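# Push or carry the carton out of the aisle

## Task

Get the carton completely out of the aisle that runs between the counter and the low shelf, disturbing the other objects as little as possible. At the end the gripper must have released it and the robot must have backed away, and the carton must stay out of the aisle without the robot holding it. The robot must not tip over or finish leaning.

## Robot and tools

Robot: a Hello Robot Stretch 3. It has a two-wheeled base (0.33 m long, 0.34 m wide) that drives only forward/backward and turns in place about a point midway between the wheels, 0.05 m behind the front edge. It cannot slide sideways. A single telescoping arm rides on a vertical mast and reaches out to the robot's RIGHT; to shift the gripper forward or back you drive the base. With the arm pulled in and the wrist folded, an in-place turn sweeps a radius of 0.28 m; an unfolded level wrist reaches past that. Cameras: head_camera and nav_camera on the pan/tilt head, wrist_camera on the gripper. Every execute_actions result (unless an error or refusal) ends with one image per camera.

Frames: the base frame has its origin on the floor between the drive wheels, x forward, y left, z up. hand_pose is reported in it, at the fingertip closing point. The odometry frame is the base frame at the start; heading runs -3.142 to 3.142, left positive.

execute_actions(actions): a list run in order; an empty list just returns the state. Each action has optional "robot", "steps" (integer 1 to 450, control steps at 30 per second; default 1) and "until" (needs steps; ends the action early when all its conditions hold). "robot" is one command, a queue (list of up to 8 commands and {"pause_s": s}, s at most 15, run one after another), or {"stop": true}, which brakes everything and clears the queue. A command may contain:
- "base": exactly one of {"translate_m": d} (metres, offset along the heading from where the base is when this command begins; forward positive; |d| at most 1) or {"rotate_rad": d} (radians, offset turn in place; counter-clockwise/left positive; |d| at most 3.2).
- "joints": absolute targets by name; unnamed joints keep their targets. lift_m 0 to 1.1 (arm height on the mast); arm_m 0 to 0.52 (extension); wrist_yaw_rad -1.345 to 4.42 (0 along the arm, positive toward the front, 3.0 folded over the base); wrist_pitch_rad -1.57 to 0.451 (0 level, negative tips fingers down); wrist_roll_rad -2.911 to 2.911; gripper_m -0.089 to 0.179 (wider when larger; actual fingertip gap is smaller by about 0.007 nearly closed to 0.025 wide open, zero below 0.007); head_pan_rad -3.953 to 1.73 (0 ahead, positive left, -1.57 along the arm); head_tilt_rad -1.53 to 0.419 (negative looks down).
- "contact_limits": {"arm_m": e}, effort percent 1 to 100 at which the arm halts; lower is gentler, too low halts immediately. It lasts until arm_m's next command.
A new command takes over at once, discarding the rest of any older queue. Any out-of-range number rejects the whole call with nothing run.

"until" uses {"robot": {...}}, or {"any": {"status": "ended"}} (fires when any one motion or the queue finishes). Inside "robot": {"status": "ended"} (nothing moving, queue not running); statuses like base_status or lift_m_status as a word or ["!=", "moving"]; numeric fields (x, y, heading, translate_m, rotate_rad and their _goal, each joint reading and joint_goal, refusals, queue_left) as [op, value] with op in =, !=, <, <=, >, >=. Readings compare at 3 decimals, base offsets at 4; avoid "=" on readings. Typical wait: steps 450 with until {"robot": {"status": "ended"}}.

zoom_image(camera, region): camera is head_camera, nav_camera or wrist_camera; region [x0, y0, x1, y1] in pixels of that camera's latest image, origin top-left, at most 504 by 504.

finished_scene(scene): integer number of the current scene; ends it irreversibly after a hold. Let everything come to rest first, since the hold ends with a braking stop.

Result lines: base_status shows progress in brackets (travelled of goal, from wheel turns). joint_goals, joint_status, measured_speeds (units per second). Status words: moving, done (within tolerance), off_target (resting short, may still push), contact_stop, time_out, stopped, not_commanded, torque_fault. "refused:", "dropped:" and "replaced:" lines count actions/commands from 0. robot.on_its_own appears when a goal was changed by the robot, a joint is slack or its servo is off, an idle motor is loaded, or base_tilt has drifted 3 degrees (7.5 while driving) from its start. lidar_m: 12 distances in 30-degree sectors, first straight ahead then counter-clockwise (4th left, 7th back, 10th right), in a plane 0.17 m up, 0.15 to 12 m, "-" for nothing. wrist_depth_mm and head_depth_mm: 7x7 median depths. base_tilt in degrees (forward/right positive, with a fixed bias up to about 4). motor_effort in percent with peak in brackets; readings carry bias and noise.

Speed: the base reaches 0.30 m/s and 1.9 rad/s only when stowed (lift_m under 0.30, arm_m under 0.03, wrist_yaw_rad over 2.54); otherwise 0.10 m/s and 0.63 rad/s.

Gripper: close to a value below the object's width to grasp; open at least 0.02 past the touching value to release. Neither reading nor "done" proves a grasp; squeezing too hard lets the stall guard weaken the grip.

Safety: fold or unfold the wrist only with lift_m 0.32 to 0.95, wrist_pitch_rad -0.4, roll near 0; once folded, lift may go to 0.25. With yaw below -0.4 keep pitch at -0.5 or lower. Pushing against something rigid with the gripper above about 0.45 m, pushing twice after a contact_stop, or driving while gripping or pressing on something fixed can tip the robot, as can snagging furniture, especially reversing. If tilted, reverse the last move in small steps, pull the gripper free, and lower lift to about 0.2. After a contact_stop the joint goes slack until commanded again. Long hard pushing can switch a wrist servo off for 10 s (limp, goals refused; wait with steps). Avoid drops, slams and hard pushes; loose objects may be nudged by outside disturbances.

Each tool is called after "Request:" as name([rows], argument=value, ...), one row to a line, values as JSON.

## Session

Request:
execute_actions(actions=[])

Scene clock: 0.00 s.
robot.base_odometry: x=+0.000 y=+0.000 heading=+0.000 (m, m, rad; robot's odometry frame)
robot.turned_by_wheels: +0.000 (rad since the last result)
robot.turned_by_imu: +0.000 (rad since the last result)
robot.base_tilt: forward=-1.4 right=-0.3 (deg)
robot.lidar_m: 0.76 1.25 0.96 0.97 1.33 1.73 1.50 2.13 2.08 0.94 0.73 0.66
robot.head_depth_mm: 1834 2736 2789 2794 2786 2564 2040 / 1821 2712 2955 2985 3018 2358 2066 / 1797 2680 3134 3148 3188 2590 1131 / 1780 2622 3236 3193 3091 2925 1142 / 1765 2539 2619 2594 2566 2486 1152 / 1751 2287 2315 2284 2257 2228 1164 / 1734 2047 2024 1994 2010 1943 1178
robot.base_status: not_commanded
robot.joint_positions: lift_m=+0.546 arm_m=+0.000 wrist_yaw_rad=+2.816 wrist_pitch_rad=-0.326 wrist_roll_rad=-0.003 gripper_m=+0.037 head_pan_rad=+0.004 head_tilt_rad=-0.013
robot.joint_goals: lift_m=+0.546 arm_m=+0.000 wrist_yaw_rad=+2.816 wrist_pitch_rad=-0.326 wrist_roll_rad=-0.003 gripper_m=+0.037 head_pan_rad=+0.004 head_tilt_rad=-0.013
robot.joint_status: lift_m=not_commanded arm_m=not_commanded wrist_yaw_rad=not_commanded wrist_pitch_rad=not_commanded wrist_roll_rad=not_commanded gripper_m=not_commanded head_pan_rad=not_commanded head_tilt_rad=not_commanded
robot.measured_speeds: translate_m=+0.000 rotate_rad=+0.000 lift_m=+0.000 arm_m=+0.000 wrist_yaw_rad=+0.000 wrist_pitch_rad=+0.000 wrist_roll_rad=+0.000 head_pan_rad=+0.000 head_tilt_rad=+0.000
robot: refusals=0 queue=idle queue_left=0
robot.motor_effort: left_wheel=+1 right_wheel=+0 lift_m=+21 arm_m=+0 wrist_yaw_rad=+0 wrist_pitch_rad=+7 wrist_roll_rad=+0 gripper_m=+0 head_pan_rad=+0 head_tilt_rad=+2 (%)
robot.hand_pose: x=+0.0540 y=+0.0772 z=+0.5794 quat_wxyz=(+0.227, +0.706, +0.001, +0.671) (m; robot's base frame)
robot.wrist_depth_mm: - - - - - - - / - - - - - - - / - - - - - - - / - - - - - - - / - - - - - - - / 861 871 - 853 - 866 859 / 760 - 743 759 752 751 739
pictures: head_camera (sideways: a quarter turn clockwise sets it upright), nav_camera (sideways: a quarter turn counterclockwise sets it upright), wrist_camera
Images, in order (width x height): head_camera 896x504, nav_camera 672x504, wrist_camera 644x364.

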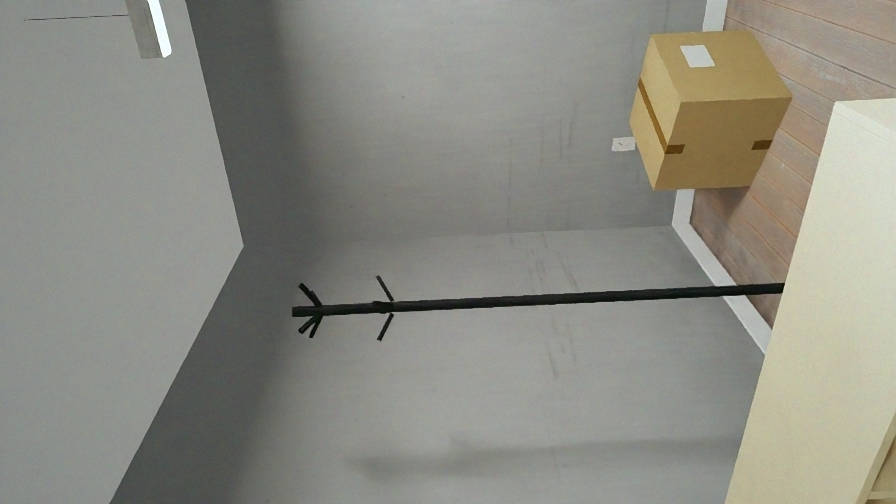

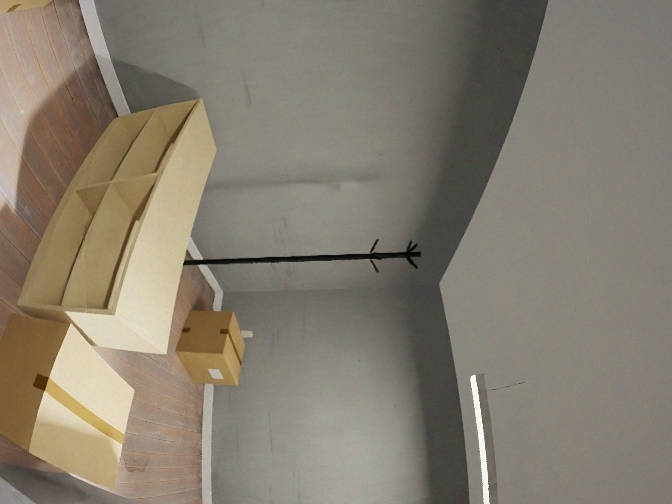

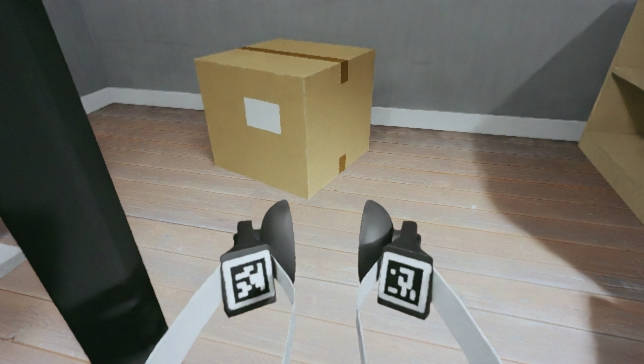

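Request:
execute_actions([
  {"robot":{"joints":{"head_pan_rad":-0.6,"head_tilt_rad":-0.9,"lift_m":0.25}},"steps":450,"until":{"robot":{"status":"ended"}}},
])

Scene clock: 6.83 s.
robot.base_odometry: x=+0.000 y=+0.000 heading=+0.000 (m, m, rad; robot's odometry frame)
robot.turned_by_wheels: +0.000 (rad since the last result)
robot.turned_by_imu: -0.001 (rad since the last result)
robot.base_tilt: forward=-1.4 right=-0.3 (deg)
robot.lidar_m: 0.76 1.26 0.97 0.97 1.33 1.73 1.50 2.14 2.08 0.93 0.73 0.66
robot.head_depth_mm: 975 724 817 1031 1339 1226 1088 / 978 863 909 1055 1339 1225 1107 / 2603 2304 1349 1453 1392 1232 1087 / 2623 2505 1335 1104 1264 1223 1086 / 2599 2501 1333 1113 1305 1227 1089 / 2529 2486 1915 1129 1318 1233 1091 / 2443 2391 1926 1160 1353 1228 1092
robot.base_status: not_commanded
robot.joint_positions: lift_m=+0.250 arm_m=+0.000 wrist_yaw_rad=+2.816 wrist_pitch_rad=-0.327 wrist_roll_rad=-0.003 gripper_m=+0.037 head_pan_rad=-0.593 head_tilt_rad=-0.889
robot.joint_goals: lift_m=+0.250 arm_m=+0.000 wrist_yaw_rad=+2.816 wrist_pitch_rad=-0.327 wrist_roll_rad=-0.003 gripper_m=+0.037 head_pan_rad=-0.600 head_tilt_rad=-0.900
robot.joint_status: lift_m=done arm_m=not_commanded wrist_yaw_rad=not_commanded wrist_pitch_rad=not_commanded wrist_roll_rad=not_commanded gripper_m=not_commanded head_pan_rad=done head_tilt_rad=done
robot.measured_speeds: translate_m=+0.000 rotate_rad=+0.000 lift_m=+0.000 arm_m=+0.000 wrist_yaw_rad=+0.000 wrist_pitch_rad=+0.000 wrist_roll_rad=+0.000 head_pan_rad=+0.000 head_tilt_rad=+0.000
robot: refusals=0 queue=done queue_left=0
robot.motor_effort: left_wheel=+0(0) right_wheel=-1(0) lift_m=+19(18) arm_m=+0(0) wrist_yaw_rad=+0(0) wrist_pitch_rad=+8(8) wrist_roll_rad=+0(1) gripper_m=+0(0) head_pan_rad=-5(39) head_tilt_rad=-5(30) (%)
robot.hand_pose: x=+0.0540 y=+0.0772 z=+0.2838 quat_wxyz=(+0.227, +0.706, +0.001, +0.671) (m; robot's base frame)
robot.wrist_depth_mm: - - - 960 - - - / - - - - - - - / - - 989 964 960 958 920 / - 738 729 728 731 731 721 / - 599 605 589 617 589 587 / 491 510 - 502 - 500 490 / 438 - - 431 426 424 423
pictures: head_camera (sideways: a quarter turn clockwise sets it upright), nav_camera (sideways: a quarter turn counterclockwise sets it upright), wrist_camera
Images, in order (width x height): head_camera 896x504, nav_camera 672x504, wrist_camera 644x364.

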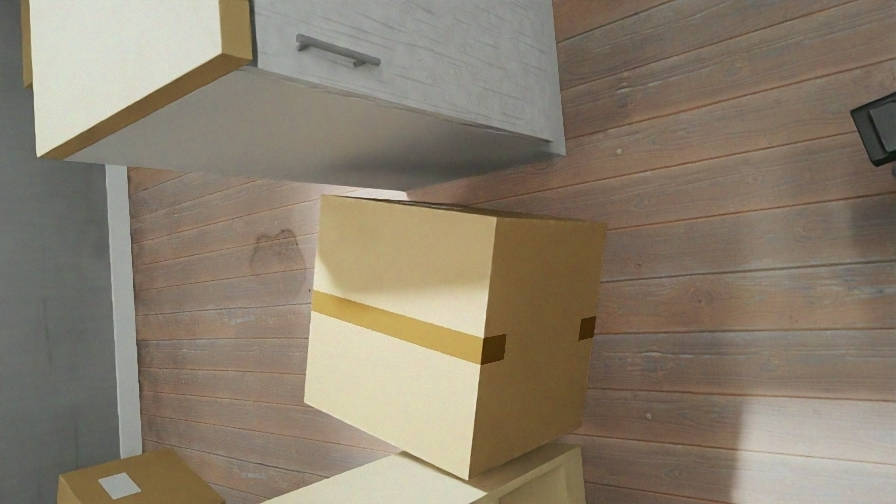

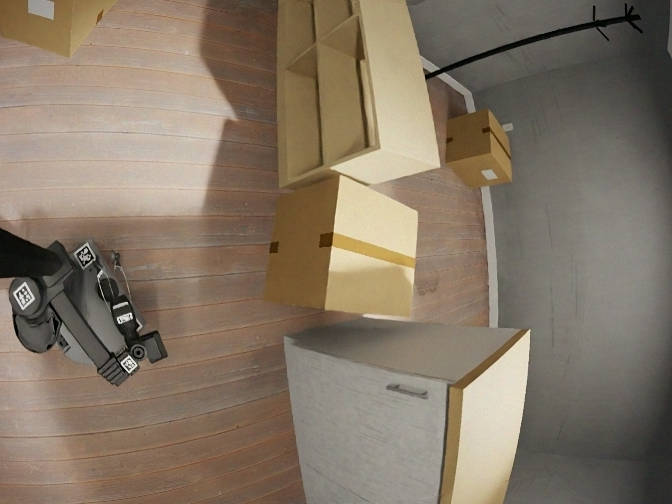

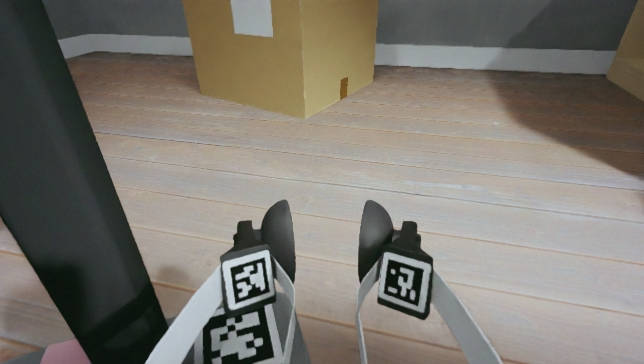

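Request:
execute_actions([
  {"robot":[{"base":{"rotate_rad":-0.08},"joints":{"head_pan_rad":0,"head_tilt_rad":-1.1}},{"base":{"translate_m":0.3}},{"base":{"rotate_rad":-0.46}},{"base":{"translate_m":0.2}}],"steps":450,"until":{"robot":{"status":"ended"}}},
])

Scene clock: 19.77 s.
robot.base_odometry: x=+0.471 y=-0.127 heading=-0.540 (m, m, rad; robot's odometry frame)
robot.turned_by_wheels: -0.540 (rad since the last result)
robot.turned_by_imu: -0.545 (rad since the last result)
robot.base_tilt: forward=-1.3 right=-0.3 (deg)
robot.lidar_m: 0.24 0.27 0.90 1.47 1.08 1.20 1.74 1.97 2.31 0.78 0.28 0.24
robot.head_depth_mm: 2142 1821 1092 1048 1128 1169 1072 / 2123 1830 1604 956 862 1136 - / 2131 1839 1606 958 862 1140 - / 2147 1822 1604 956 874 1155 - / 2118 1832 1605 957 878 1168 - / 2072 1831 1597 1155 941 1169 1078 / 1858 1831 857 771 927 1174 1069
robot.base_status: done (translate_m +0.2000 of +0.2000)
robot.joint_positions: lift_m=+0.250 arm_m=+0.000 wrist_yaw_rad=+2.816 wrist_pitch_rad=-0.327 wrist_roll_rad=-0.003 gripper_m=+0.037 head_pan_rad=-0.007 head_tilt_rad=-1.088
robot.joint_goals: lift_m=+0.250 arm_m=+0.000 wrist_yaw_rad=+2.816 wrist_pitch_rad=-0.327 wrist_roll_rad=-0.003 gripper_m=+0.037 head_pan_rad=+0.000 head_tilt_rad=-1.100
robot.joint_status: lift_m=done arm_m=not_commanded wrist_yaw_rad=not_commanded wrist_pitch_rad=not_commanded wrist_roll_rad=not_commanded gripper_m=not_commanded head_pan_rad=done head_tilt_rad=done
robot.measured_speeds: translate_m=+0.000 rotate_rad=+0.000 lift_m=+0.000 arm_m=+0.000 wrist_yaw_rad=+0.000 wrist_pitch_rad=+0.000 wrist_roll_rad=+0.000 head_pan_rad=+0.000 head_tilt_rad=+0.000
robot: refusals=0 queue=done queue_left=0
robot.motor_effort: left_wheel=+2(12) right_wheel=-2(7) lift_m=+19(19) arm_m=+0(0) wrist_yaw_rad=+0(0) wrist_pitch_rad=+8(8) wrist_roll_rad=+0(1) gripper_m=+0(1) head_pan_rad=+4(44) head_tilt_rad=-5(16) (%)
robot.hand_pose: x=+0.0540 y=+0.0771 z=+0.2837 quat_wxyz=(+0.227, +0.706, +0.001, +0.671) (m; robot's base frame)
robot.wrist_depth_mm: - - - - 876 368 254 / - - - - 944 365 257 / - - 945 902 771 389 259 / - 729 737 734 629 412 260 / - 603 611 587 538 380 261 / 494 510 - 499 - 385 263 / 446 - - 429 425 365 265
pictures: head_camera (sideways: a quarter turn clockwise sets it upright), nav_camera (sideways: a quarter turn counterclockwise sets it upright), wrist_camera
Images, in order (width x height): head_camera 896x504, nav_camera 672x504, wrist_camera 644x364.

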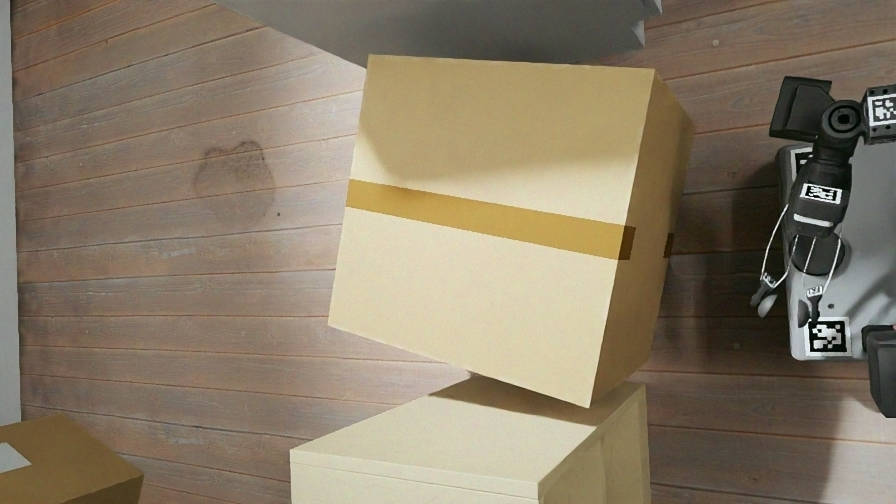

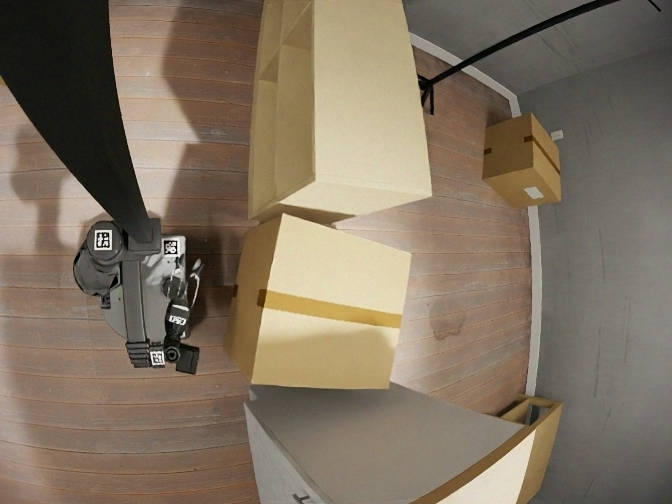

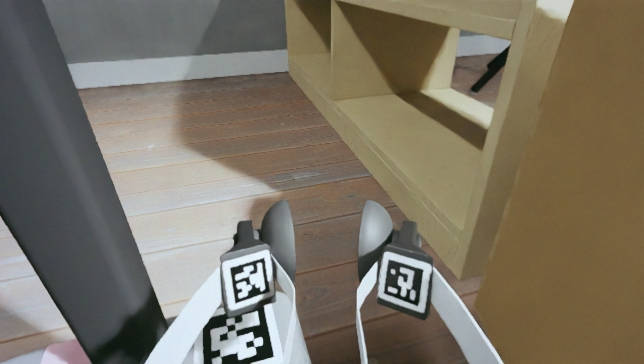

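Request:
execute_actions([
  {"robot":[{"joints":{"wrist_yaw_rad":3.1,"lift_m":0.32}},{"base":{"translate_m":0.45}}],"steps":450,"until":{"robot":{"status":"ended"}}},
])

Scene clock: 29.13 s.
robot.base_odometry: x=+0.856 y=-0.358 heading=-0.539 (m, m, rad; robot's odometry frame)
robot.turned_by_wheels: +0.001 (rad since the last result)
robot.turned_by_imu: -0.262 (rad since the last result)
robot.base_tilt: forward=-1.4 right=-0.3 (deg)
robot.lidar_m: - - 0.15 0.19 1.53 1.23 1.96 2.16 2.53 0.19 0.15 -
robot.head_depth_mm: 1870 685 753 837 945 1108 1078 / 2011 1823 1068 1009 874 783 - / 2129 1815 1591 955 863 784 - / 2113 1821 1600 956 859 783 - / 2102 1821 1591 957 862 784 - / 2071 1827 1588 1380 862 785 1058 / 2032 1819 1600 1416 1202 873 1035
robot.base_status: off_target (translate_m +0.4496 of +0.4500)
robot.joint_positions: lift_m=+0.320 arm_m=+0.000 wrist_yaw_rad=+3.099 wrist_pitch_rad=-0.327 wrist_roll_rad=-0.003 gripper_m=+0.037 head_pan_rad=-0.004 head_tilt_rad=-1.091
robot.joint_goals: lift_m=+0.320 arm_m=+0.000 wrist_yaw_rad=+3.100 wrist_pitch_rad=-0.327 wrist_roll_rad=-0.003 gripper_m=+0.037 head_pan_rad=+0.000 head_tilt_rad=-1.100
robot.joint_status: lift_m=done arm_m=not_commanded wrist_yaw_rad=done wrist_pitch_rad=not_commanded wrist_roll_rad=not_commanded gripper_m=not_commanded head_pan_rad=done head_tilt_rad=done
robot.measured_speeds: translate_m=+0.000 rotate_rad=+0.000 lift_m=+0.000 arm_m=+0.000 wrist_yaw_rad=+0.000 wrist_pitch_rad=+0.000 wrist_roll_rad=+0.000 head_pan_rad=+0.000 head_tilt_rad=+0.000
robot: refusals=0 queue=done queue_left=0
robot.on_its_own: left_wheel is at rest, and its effort (+65) is outside its rest range (-18 to +18); right_wheel is at rest, and its effort (+24) is outside its rest range (-18 to +18)
robot.motor_effort: left_wheel=+65(75) right_wheel=+24(42) lift_m=+21(28) arm_m=+0(0) wrist_yaw_rad=+1(2) wrist_pitch_rad=+8(9) wrist_roll_rad=+0(0) gripper_m=+0(0) head_pan_rad=+2(4) head_tilt_rad=-2(4) (%)
robot.hand_pose: x=-0.0113 y=+0.0893 z=+0.3535 quat_wxyz=(+0.130, +0.698, +0.101, +0.696) (m; robot's base frame)
robot.wrist_depth_mm: - - - 799 278 293 313 / - - - 529 229 146 143 / - - - 897 233 120 99 / 886 867 - 724 236 120 83 / 710 703 - 622 186 121 82 / 593 585 - 560 - 122 82 / 512 513 - 515 244 115 83
pictures: head_camera (sideways: a quarter turn clockwise sets it upright), nav_camera (sideways: a quarter turn counterclockwise sets it upright), wrist_camera
Images, in order (width x height): head_camera 896x504, nav_camera 672x504, wrist_camera 644x364.

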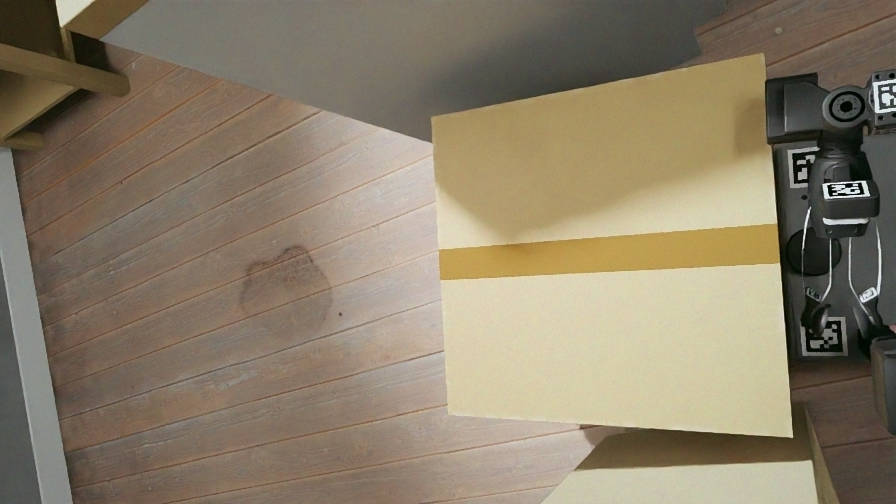

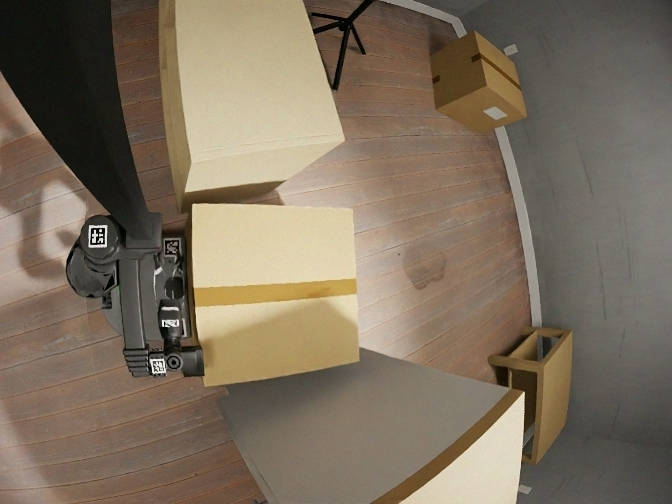

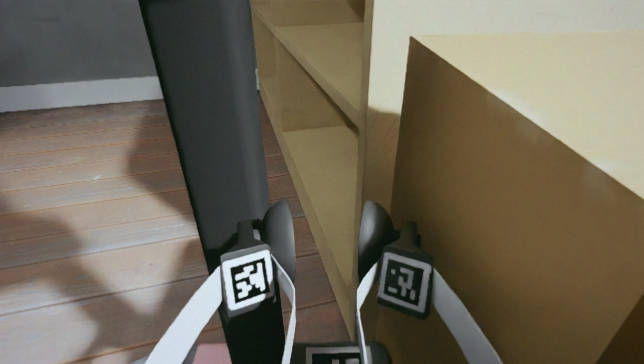

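Request:
execute_actions([
  {"robot":[{"base":{"translate_m":-0.06}},{"base":{"rotate_rad":0.5}},{"base":{"translate_m":0.08}}],"steps":300,"until":{"robot":{"status":"ended"}}},
])

Scene clock: 39.60 s.
robot.base_odometry: x=+0.884 y=-0.330 heading=-0.041 (m, m, rad; robot's odometry frame)
robot.turned_by_wheels: +0.498 (rad since the last result)
robot.turned_by_imu: +0.198 (rad since the last result)
robot.base_tilt: forward=-1.3 right=-0.3 (deg)
robot.lidar_m: - - 0.15 0.84 1.28 1.20 1.92 2.15 2.36 0.18 0.15 -
robot.head_depth_mm: 2110 1828 1598 1005 999 804 1060 / 2132 1822 1597 953 863 786 - / 2119 1817 1595 954 861 784 - / 2101 1819 1597 956 862 793 - / 2085 1821 1601 955 863 794 - / 2074 1822 1594 1416 1058 907 1076 / 1937 1823 1593 841 748 758 1069
robot.base_status: off_target (translate_m +0.0798 of +0.0800)
robot.joint_positions: lift_m=+0.320 arm_m=+0.000 wrist_yaw_rad=+3.099 wrist_pitch_rad=-0.327 wrist_roll_rad=-0.003 gripper_m=+0.037 head_pan_rad=-0.004 head_tilt_rad=-1.091
robot.joint_goals: lift_m=+0.320 arm_m=+0.000 wrist_yaw_rad=+3.100 wrist_pitch_rad=-0.327 wrist_roll_rad=-0.003 gripper_m=+0.037 head_pan_rad=+0.000 head_tilt_rad=-1.100
robot.joint_status: lift_m=done arm_m=not_commanded wrist_yaw_rad=done wrist_pitch_rad=not_commanded wrist_roll_rad=not_commanded gripper_m=not_commanded head_pan_rad=done head_tilt_rad=done
robot.measured_speeds: translate_m=+0.000 rotate_rad=+0.000 lift_m=+0.000 arm_m=+0.000 wrist_yaw_rad=+0.000 wrist_pitch_rad=+0.000 wrist_roll_rad=+0.000 head_pan_rad=+0.000 head_tilt_rad=+0.000
robot: refusals=0 queue=done queue_left=0
robot.on_its_own: right_wheel is at rest, and its effort (+30) is outside its rest range (-18 to +18)
robot.motor_effort: left_wheel=+3(66) right_wheel=+30(34) lift_m=+21(21) arm_m=+0(0) wrist_yaw_rad=+1(0) wrist_pitch_rad=+8(8) wrist_roll_rad=+0(0) gripper_m=+0(0) head_pan_rad=+3(3) head_tilt_rad=-3(2) (%)
robot.hand_pose: x=-0.0113 y=+0.0893 z=+0.3535 quat_wxyz=(+0.130, +0.698, +0.101, +0.696) (m; robot's base frame)
robot.wrist_depth_mm: - - - - 772 256 253 / - - - - 512 271 156 / - - - - 885 286 143 / 868 858 - 855 711 239 141 / 708 704 - 696 368 231 138 / 595 585 - 589 - 224 135 / 513 508 - 518 467 201 133
pictures: head_camera (sideways: a quarter turn clockwise sets it upright), nav_camera (sideways: a quarter turn counterclockwise sets it upright), wrist_camera
Images, in order (width x height): head_camera 896x504, nav_camera 672x504, wrist_camera 644x364.

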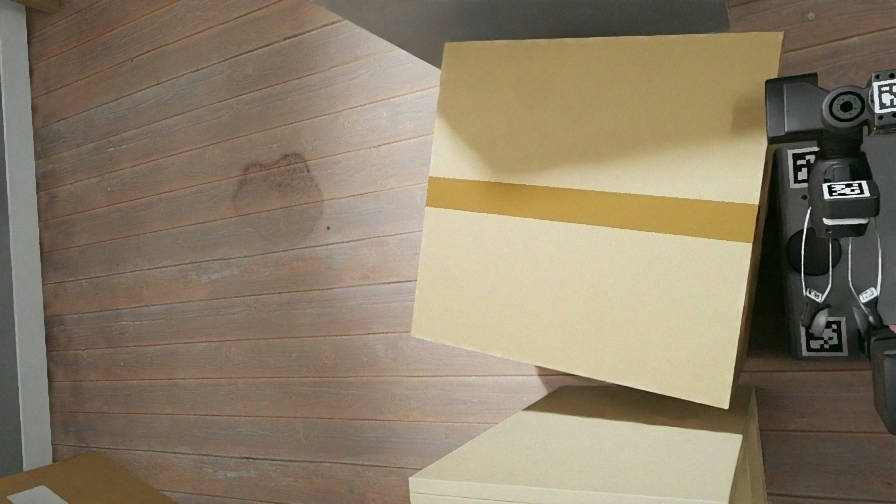

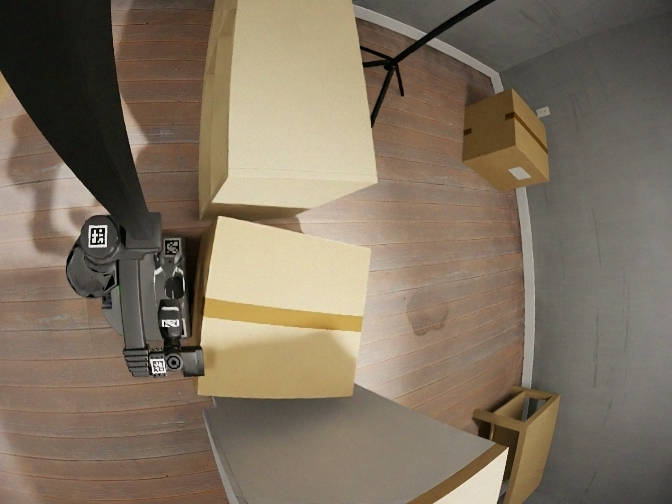

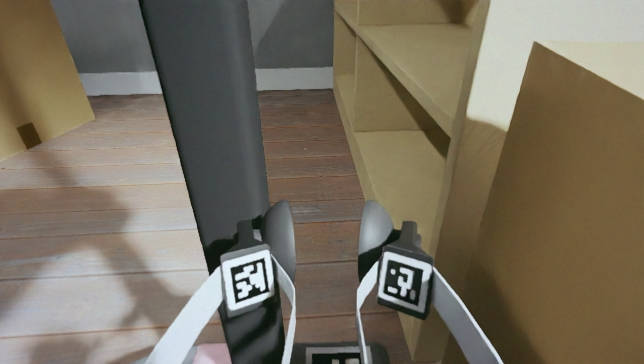

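Request:
execute_actions([
  {"robot":[{"base":{"translate_m":-0.5},"joints":{"lift_m":0.36,"wrist_pitch_rad":-0.4}},{"base":{"rotate_rad":1.69},"joints":{"wrist_yaw_rad":1.5,"head_pan_rad":-1.57,"head_tilt_rad":-0.9}},{"base":{"translate_m":-0.16},"joints":{"wrist_yaw_rad":0,"gripper_m":0.0}},{"joints":{"lift_m":0.2,"wrist_pitch_rad":0}}],"steps":450,"until":{"robot":{"status":"ended"}}},
  {"steps":200,"until":{"robot":{"status":"ended"}}},
])

Scene clock: 61.00 s.
robot.base_odometry: x=+0.398 y=-0.470 heading=+1.650 (m, m, rad; robot's odometry frame)
robot.turned_by_wheels: +1.691 (rad since the last result)
robot.turned_by_imu: +1.710 (rad since the last result)
robot.base_tilt: forward=-1.3 right=-0.4 (deg)
robot.lidar_m: 1.14 1.01 1.48 1.89 2.02 2.12 1.56 0.68 0.52 0.52 0.62 1.14
robot.head_depth_mm: 2388 944 930 922 1020 1216 1084 / 2504 2393 1880 1288 1341 1221 1103 / 2500 2408 1940 1091 1000 1219 1122 / 2507 2409 1949 1090 1051 1221 1101 / 2479 2429 1930 1093 1122 1224 1090 / 2361 2312 1942 1153 1205 1224 1090 / 2185 2207 1058 1032 1314 1223 1089
robot.base_status: done (translate_m -0.1600 of -0.1600)
robot.joint_positions: lift_m=+0.200 arm_m=+0.000 wrist_yaw_rad=+0.001 wrist_pitch_rad=-0.021 wrist_roll_rad=-0.003 gripper_m=+0.000 head_pan_rad=-1.563 head_tilt_rad=-0.902
robot.joint_goals: lift_m=+0.200 arm_m=+0.000 wrist_yaw_rad=+0.000 wrist_pitch_rad=+0.000 wrist_roll_rad=-0.003 gripper_m=+0.000 head_pan_rad=-1.570 head_tilt_rad=-0.900
robot.joint_status: lift_m=done arm_m=not_commanded wrist_yaw_rad=done wrist_pitch_rad=done wrist_roll_rad=not_commanded gripper_m=done head_pan_rad=done head_tilt_rad=done
robot.measured_speeds: translate_m=+0.000 rotate_rad=+0.000 lift_m=+0.000 arm_m=+0.000 wrist_yaw_rad=+0.000 wrist_pitch_rad=+0.000 wrist_roll_rad=+0.000 head_pan_rad=+0.000 head_tilt_rad=+0.000
robot: refusals=0 queue=done queue_left=0
robot.motor_effort: left_wheel=-1(6) right_wheel=+1(30) lift_m=+18(24) arm_m=+0(0) wrist_yaw_rad=-1(2) wrist_pitch_rad=+10(12) wrist_roll_rad=+0(0) gripper_m=-2(85) head_pan_rad=-3(51) head_tilt_rad=+1(14) (%)
robot.hand_pose: x=-0.0212 y=-0.4011 z=+0.3093 quat_wxyz=(+0.709, +0.008, -0.706, -0.007) (m; robot's base frame)
robot.wrist_depth_mm: 425 546 - - - 238 425 / 384 339 307 280 258 238 422 / 400 361 322 290 267 246 423 / 418 372 333 301 274 255 420 / 457 391 349 - 282 268 419 / 477 409 373 - 288 277 415 / 461 432 375 337 310 290 417
pictures: head_camera (sideways: a quarter turn clockwise sets it upright), nav_camera (sideways: a quarter turn counterclockwise sets it upright), wrist_camera
Images, in order (width x height): head_camera 896x504, nav_camera 672x504, wrist_camera 644x364.

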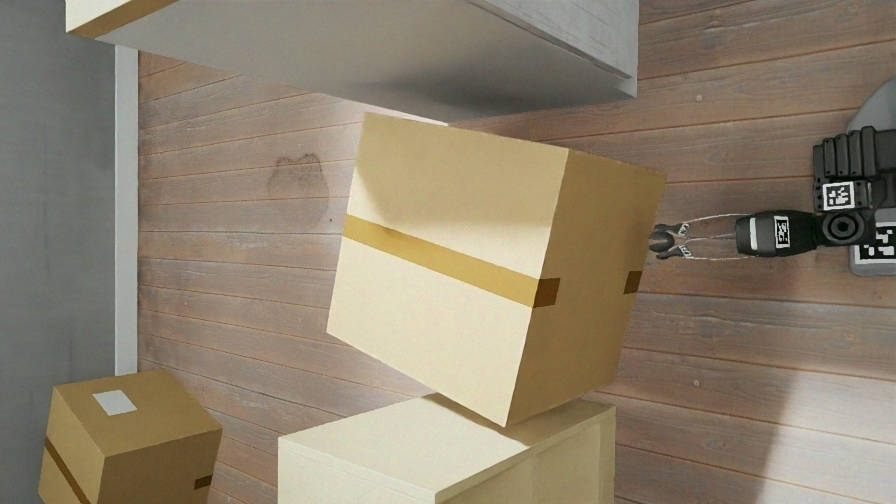

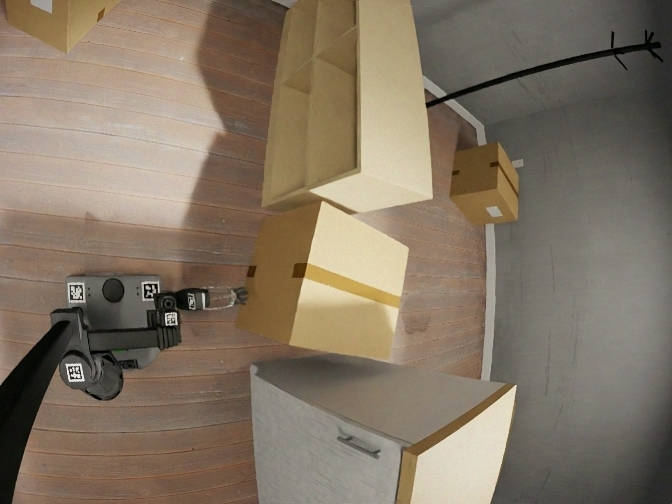

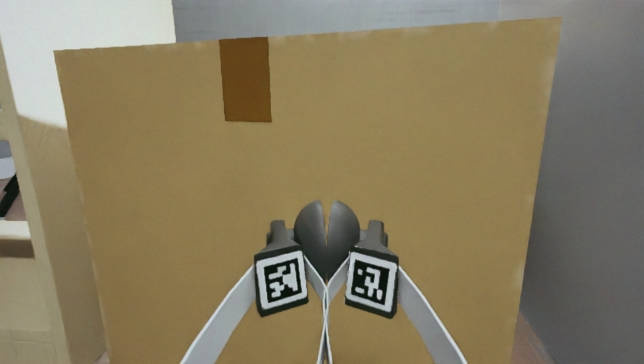

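Request:
execute_actions([
  {"robot":[{"base":{"translate_m":-0.08},"joints":{"lift_m":0.1}},{"joints":{"arm_m":0.25}}],"steps":300,"until":{"robot":{"status":"ended"}}},
])

Scene clock: 66.30 s.
robot.base_odometry: x=+0.404 y=-0.550 heading=+1.650 (m, m, rad; robot's odometry frame)
robot.turned_by_wheels: +0.000 (rad since the last result)
robot.turned_by_imu: -0.002 (rad since the last result)
robot.base_tilt: forward=-1.4 right=-0.3 (deg)
robot.lidar_m: 1.19 1.08 1.51 1.90 2.02 2.04 1.55 0.67 0.55 0.50 0.59 1.21
robot.head_depth_mm: 2344 742 681 734 962 1218 1085 / 2423 1078 1062 1051 1070 1219 1102 / 2465 2405 1940 1150 1333 1224 - / 2501 2433 1948 1095 1001 1235 1103 / 2519 2425 1943 1091 1069 1221 1090 / 2400 2358 1954 1096 1150 1226 1091 / 2175 2214 1849 1109 1270 1226 1087
robot.base_status: done (translate_m -0.0800 of -0.0800)
robot.joint_positions: lift_m=+0.100 arm_m=+0.105 wrist_yaw_rad=-0.004 wrist_pitch_rad=-0.026 wrist_roll_rad=-0.003 gripper_m=+0.000 head_pan_rad=-1.563 head_tilt_rad=-0.902
robot.joint_goals: lift_m=+0.100 arm_m=+0.106 wrist_yaw_rad=+0.000 wrist_pitch_rad=+0.000 wrist_roll_rad=-0.003 gripper_m=+0.000 head_pan_rad=-1.570 head_tilt_rad=-0.900
robot.joint_status: lift_m=done arm_m=contact_stop wrist_yaw_rad=done wrist_pitch_rad=done wrist_roll_rad=not_commanded gripper_m=done head_pan_rad=done head_tilt_rad=done
robot.measured_speeds: translate_m=+0.000 rotate_rad=+0.000 lift_m=+0.000 arm_m=-0.041 wrist_yaw_rad=+0.050 wrist_pitch_rad=+0.000 wrist_roll_rad=+0.000 head_pan_rad=+0.000 head_tilt_rad=+0.000
robot: refusals=0 queue=dropped queue_left=0
robot.on_its_own: arm_m is slack since a contact_stop, until your next command for it (your +0.250 is given up)
robot.motor_effort: left_wheel=-5(7) right_wheel=+3(4) lift_m=+18(19) arm_m=+24(38) wrist_yaw_rad=+2(8) wrist_pitch_rad=+13(14) wrist_roll_rad=+0(1) gripper_m=-2(2) head_pan_rad=-3(3) head_tilt_rad=+1(1) (%)
robot.hand_pose: x=-0.0223 y=-0.5056 z=+0.2081 quat_wxyz=(+0.708, +0.008, -0.706, -0.011) (m; robot's base frame)
robot.wrist_depth_mm: 198 180 164 150 138 132 321 / 207 189 171 156 142 402 319 / 219 197 178 162 148 407 316 / 231 206 185 168 153 429 316 / 244 218 195 174 157 425 314 / 260 230 209 - 161 445 312 / 277 242 210 189 174 393 312
pictures: head_camera (sideways: a quarter turn clockwise sets it upright), nav_camera (sideways: a quarter turn counterclockwise sets it upright), wrist_camera
Images, in order (width x height): head_camera 896x504, nav_camera 672x504, wrist_camera 644x364.

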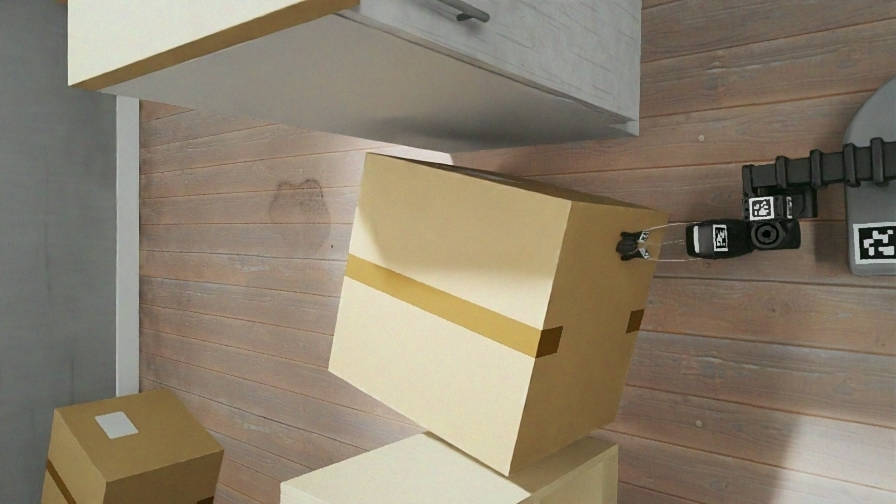

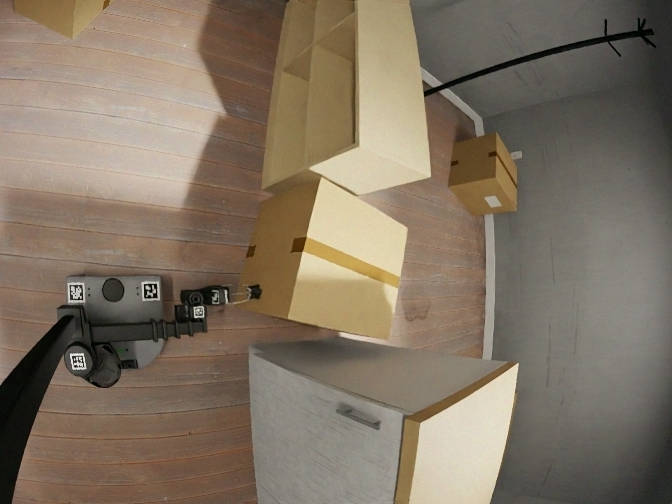

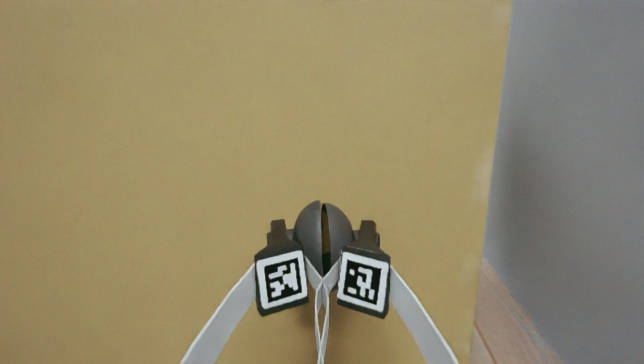

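Request:
execute_actions([
  {"robot":{"joints":{"arm_m":0.3},"contact_limits":{"arm_m":75}},"steps":200,"until":{"robot":{"status":"ended"}}},
])

Scene clock: 71.07 s.
robot.base_odometry: x=+0.404 y=-0.550 heading=+1.650 (m, m, rad; robot's odometry frame)
robot.turned_by_wheels: +0.000 (rad since the last result)
robot.turned_by_imu: -0.061 (rad since the last result)
robot.base_tilt: forward=-1.4 right=-0.4 (deg)
robot.lidar_m: 1.29 1.09 1.51 1.90 1.98 2.07 1.87 0.71 0.55 0.69 0.69 1.22
robot.head_depth_mm: 940 707 619 746 1003 1212 1087 / 2343 798 817 840 1049 1220 1103 / 2526 2400 1894 1321 1359 1205 1121 / 2485 2407 1311 1123 1317 1198 1106 / 2460 2414 1310 1107 1308 1225 1090 / 2486 2441 1322 1099 1265 1226 1093 / 2323 2286 1952 1189 1321 1223 1089
robot.base_status: done (translate_m -0.0800 of -0.0800)
robot.joint_positions: lift_m=+0.100 arm_m=+0.298 wrist_yaw_rad=-0.105 wrist_pitch_rad=-0.028 wrist_roll_rad=-0.003 gripper_m=+0.000 head_pan_rad=-1.563 head_tilt_rad=-0.902
robot.joint_goals: lift_m=+0.100 arm_m=+0.300 wrist_yaw_rad=-0.066 wrist_pitch_rad=+0.000 wrist_roll_rad=-0.003 gripper_m=+0.000 head_pan_rad=-1.570 head_tilt_rad=-0.900
robot.joint_status: lift_m=done arm_m=done wrist_yaw_rad=done wrist_pitch_rad=done wrist_roll_rad=not_commanded gripper_m=done head_pan_rad=done head_tilt_rad=done
robot.measured_speeds: translate_m=+0.000 rotate_rad=+0.000 lift_m=+0.000 arm_m=+0.000 wrist_yaw_rad=+0.000 wrist_pitch_rad=+0.000 wrist_roll_rad=+0.000 head_pan_rad=+0.000 head_tilt_rad=+0.000
robot: refusals=0 queue=done queue_left=0
robot.on_its_own: wrist_yaw_rad is held at -0.066, not at your +0.000, by its stall guard, which is still easing; arm_m is at rest, and its effort (+29) is outside its rest range (-14 to +14)
robot.motor_effort: left_wheel=-9(16) right_wheel=+8(14) lift_m=+19(18) arm_m=+29(51) wrist_yaw_rad=+34(44) wrist_pitch_rad=+14(15) wrist_roll_rad=+1(0) gripper_m=-5(7) head_pan_rad=-3(4) head_tilt_rad=+1(2) (%)
robot.contact_limits: arm_m 53 (drawing in: default 23, maximum 38; extending or still: default 33, maximum 53)
robot.hand_pose: x=-0.0481 y=-0.6966 z=+0.2076 quat_wxyz=(+0.707, -0.027, -0.705, -0.047) (m; robot's base frame)
robot.wrist_depth_mm: 128 133 140 147 156 251 209 / 132 137 145 152 162 251 210 / 136 141 149 158 169 267 210 / 141 147 154 165 176 270 210 / 145 152 161 - 184 272 211 / 150 157 166 - 194 289 213 / 156 163 173 186 197 290 213
pictures: head_camera (sideways: a quarter turn clockwise sets it upright), nav_camera (sideways: a quarter turn counterclockwise sets it upright), wrist_camera
Images, in order (width x height): head_camera 896x504, nav_camera 672x504, wrist_camera 644x364.

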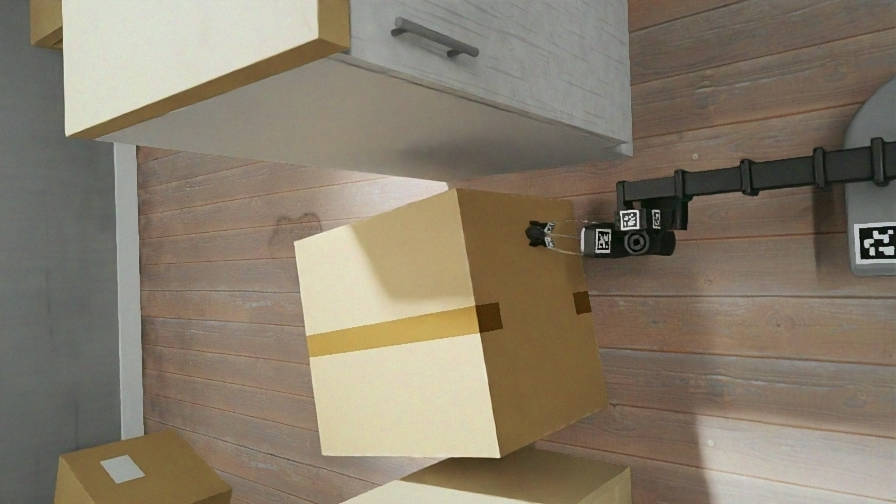

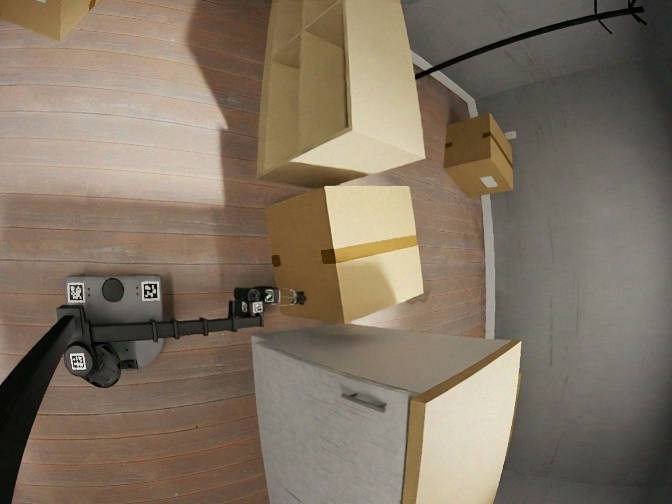

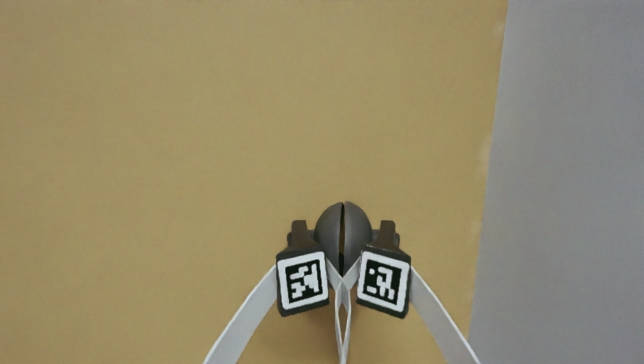

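Request:
execute_actions([
  {"robot":[{"joints":{"arm_m":0.17,"wrist_yaw_rad":0}},{"base":{"translate_m":0.28}},{"joints":{"arm_m":0.31},"contact_limits":{"arm_m":53}},{"joints":{"arm_m":0.27}}],"steps":400,"until":{"robot":{"status":"ended"}}},
])

Scene clock: 82.83 s.
robot.base_odometry: x=+0.382 y=-0.270 heading=+1.650 (m, m, rad; robot's odometry frame)
robot.turned_by_wheels: +0.000 (rad since the last result)
robot.turned_by_imu: -0.003 (rad since the last result)
robot.base_tilt: forward=-1.3 right=-0.3 (deg)
robot.lidar_m: 1.13 0.84 1.95 1.44 1.97 2.35 1.91 0.72 0.71 0.67 0.63 0.99
robot.head_depth_mm: 2507 2422 1320 1255 1338 1216 1081 / 2505 2404 1306 1142 1338 1216 1105 / 2516 2417 1310 1142 1342 1197 1120 / 2497 2406 1310 1138 1341 1203 1104 / 2489 2404 1900 1385 1330 1224 1094 / 2325 2288 1045 939 1281 1220 1088 / 2186 2192 1029 928 1285 1226 1095
robot.base_status: done (translate_m +0.2800 of +0.2800)
robot.joint_positions: lift_m=+0.100 arm_m=+0.270 wrist_yaw_rad=+0.077 wrist_pitch_rad=-0.022 wrist_roll_rad=-0.003 gripper_m=+0.000 head_pan_rad=-1.563 head_tilt_rad=-0.902
robot.joint_goals: lift_m=+0.100 arm_m=+0.270 wrist_yaw_rad=+0.076 wrist_pitch_rad=+0.000 wrist_roll_rad=-0.003 gripper_m=+0.000 head_pan_rad=-1.570 head_tilt_rad=-0.900
robot.joint_status: lift_m=done arm_m=done wrist_yaw_rad=done wrist_pitch_rad=done wrist_roll_rad=not_commanded gripper_m=done head_pan_rad=done head_tilt_rad=done
robot.measured_speeds: translate_m=+0.000 rotate_rad=+0.000 lift_m=+0.000 arm_m=+0.000 wrist_yaw_rad=+0.000 wrist_pitch_rad=+0.000 wrist_roll_rad=+0.000 head_pan_rad=+0.000 head_tilt_rad=+0.000
robot: refusals=0 queue=done queue_left=0
robot.on_its_own: wrist_yaw_rad is held at +0.076, not at your +0.000, by its stall guard, which is not easing now
robot.motor_effort: left_wheel=+1(15) right_wheel=+0(15) lift_m=+18(19) arm_m=-4(50) wrist_yaw_rad=-1(52) wrist_pitch_rad=+11(14) wrist_roll_rad=+1(1) gripper_m=-2(10) head_pan_rad=-4(4) head_tilt_rad=+1(1) (%)
robot.hand_pose: x=-0.0017 y=-0.6702 z=+0.2092 quat_wxyz=(+0.708, +0.035, -0.705, +0.019) (m; robot's base frame)
robot.wrist_depth_mm: 214 285 186 183 179 175 172 / 213 286 193 189 184 182 177 / 214 287 200 195 191 187 183 / 216 289 209 203 199 194 189 / 217 292 218 - 205 202 197 / 217 294 308 - 212 208 205 / 219 294 235 229 225 218 213
pictures: head_camera (sideways: a quarter turn clockwise sets it upright), nav_camera (sideways: a quarter turn counterclockwise sets it upright), wrist_camera
Images, in order (width x height): head_camera 896x504, nav_camera 672x504, wrist_camera 644x364.

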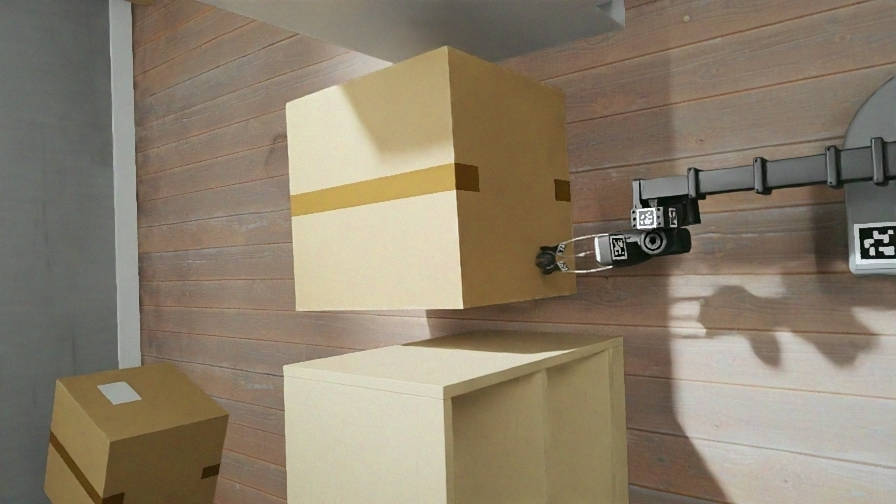

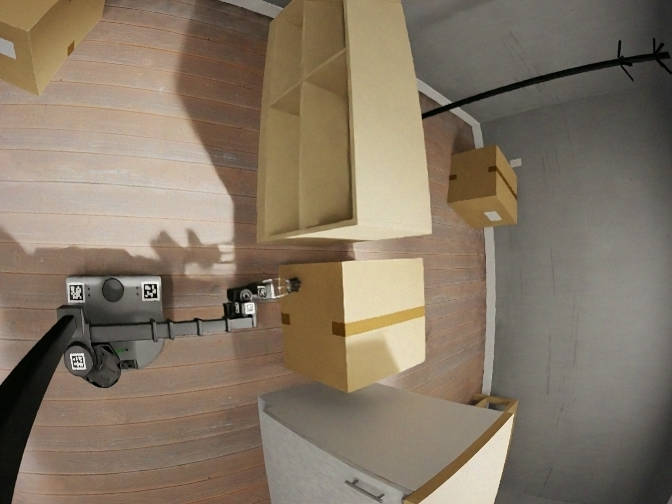

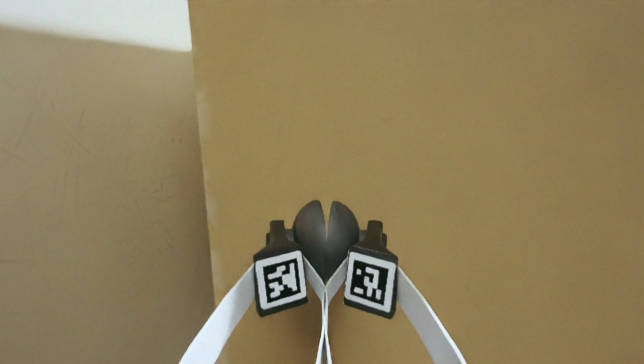

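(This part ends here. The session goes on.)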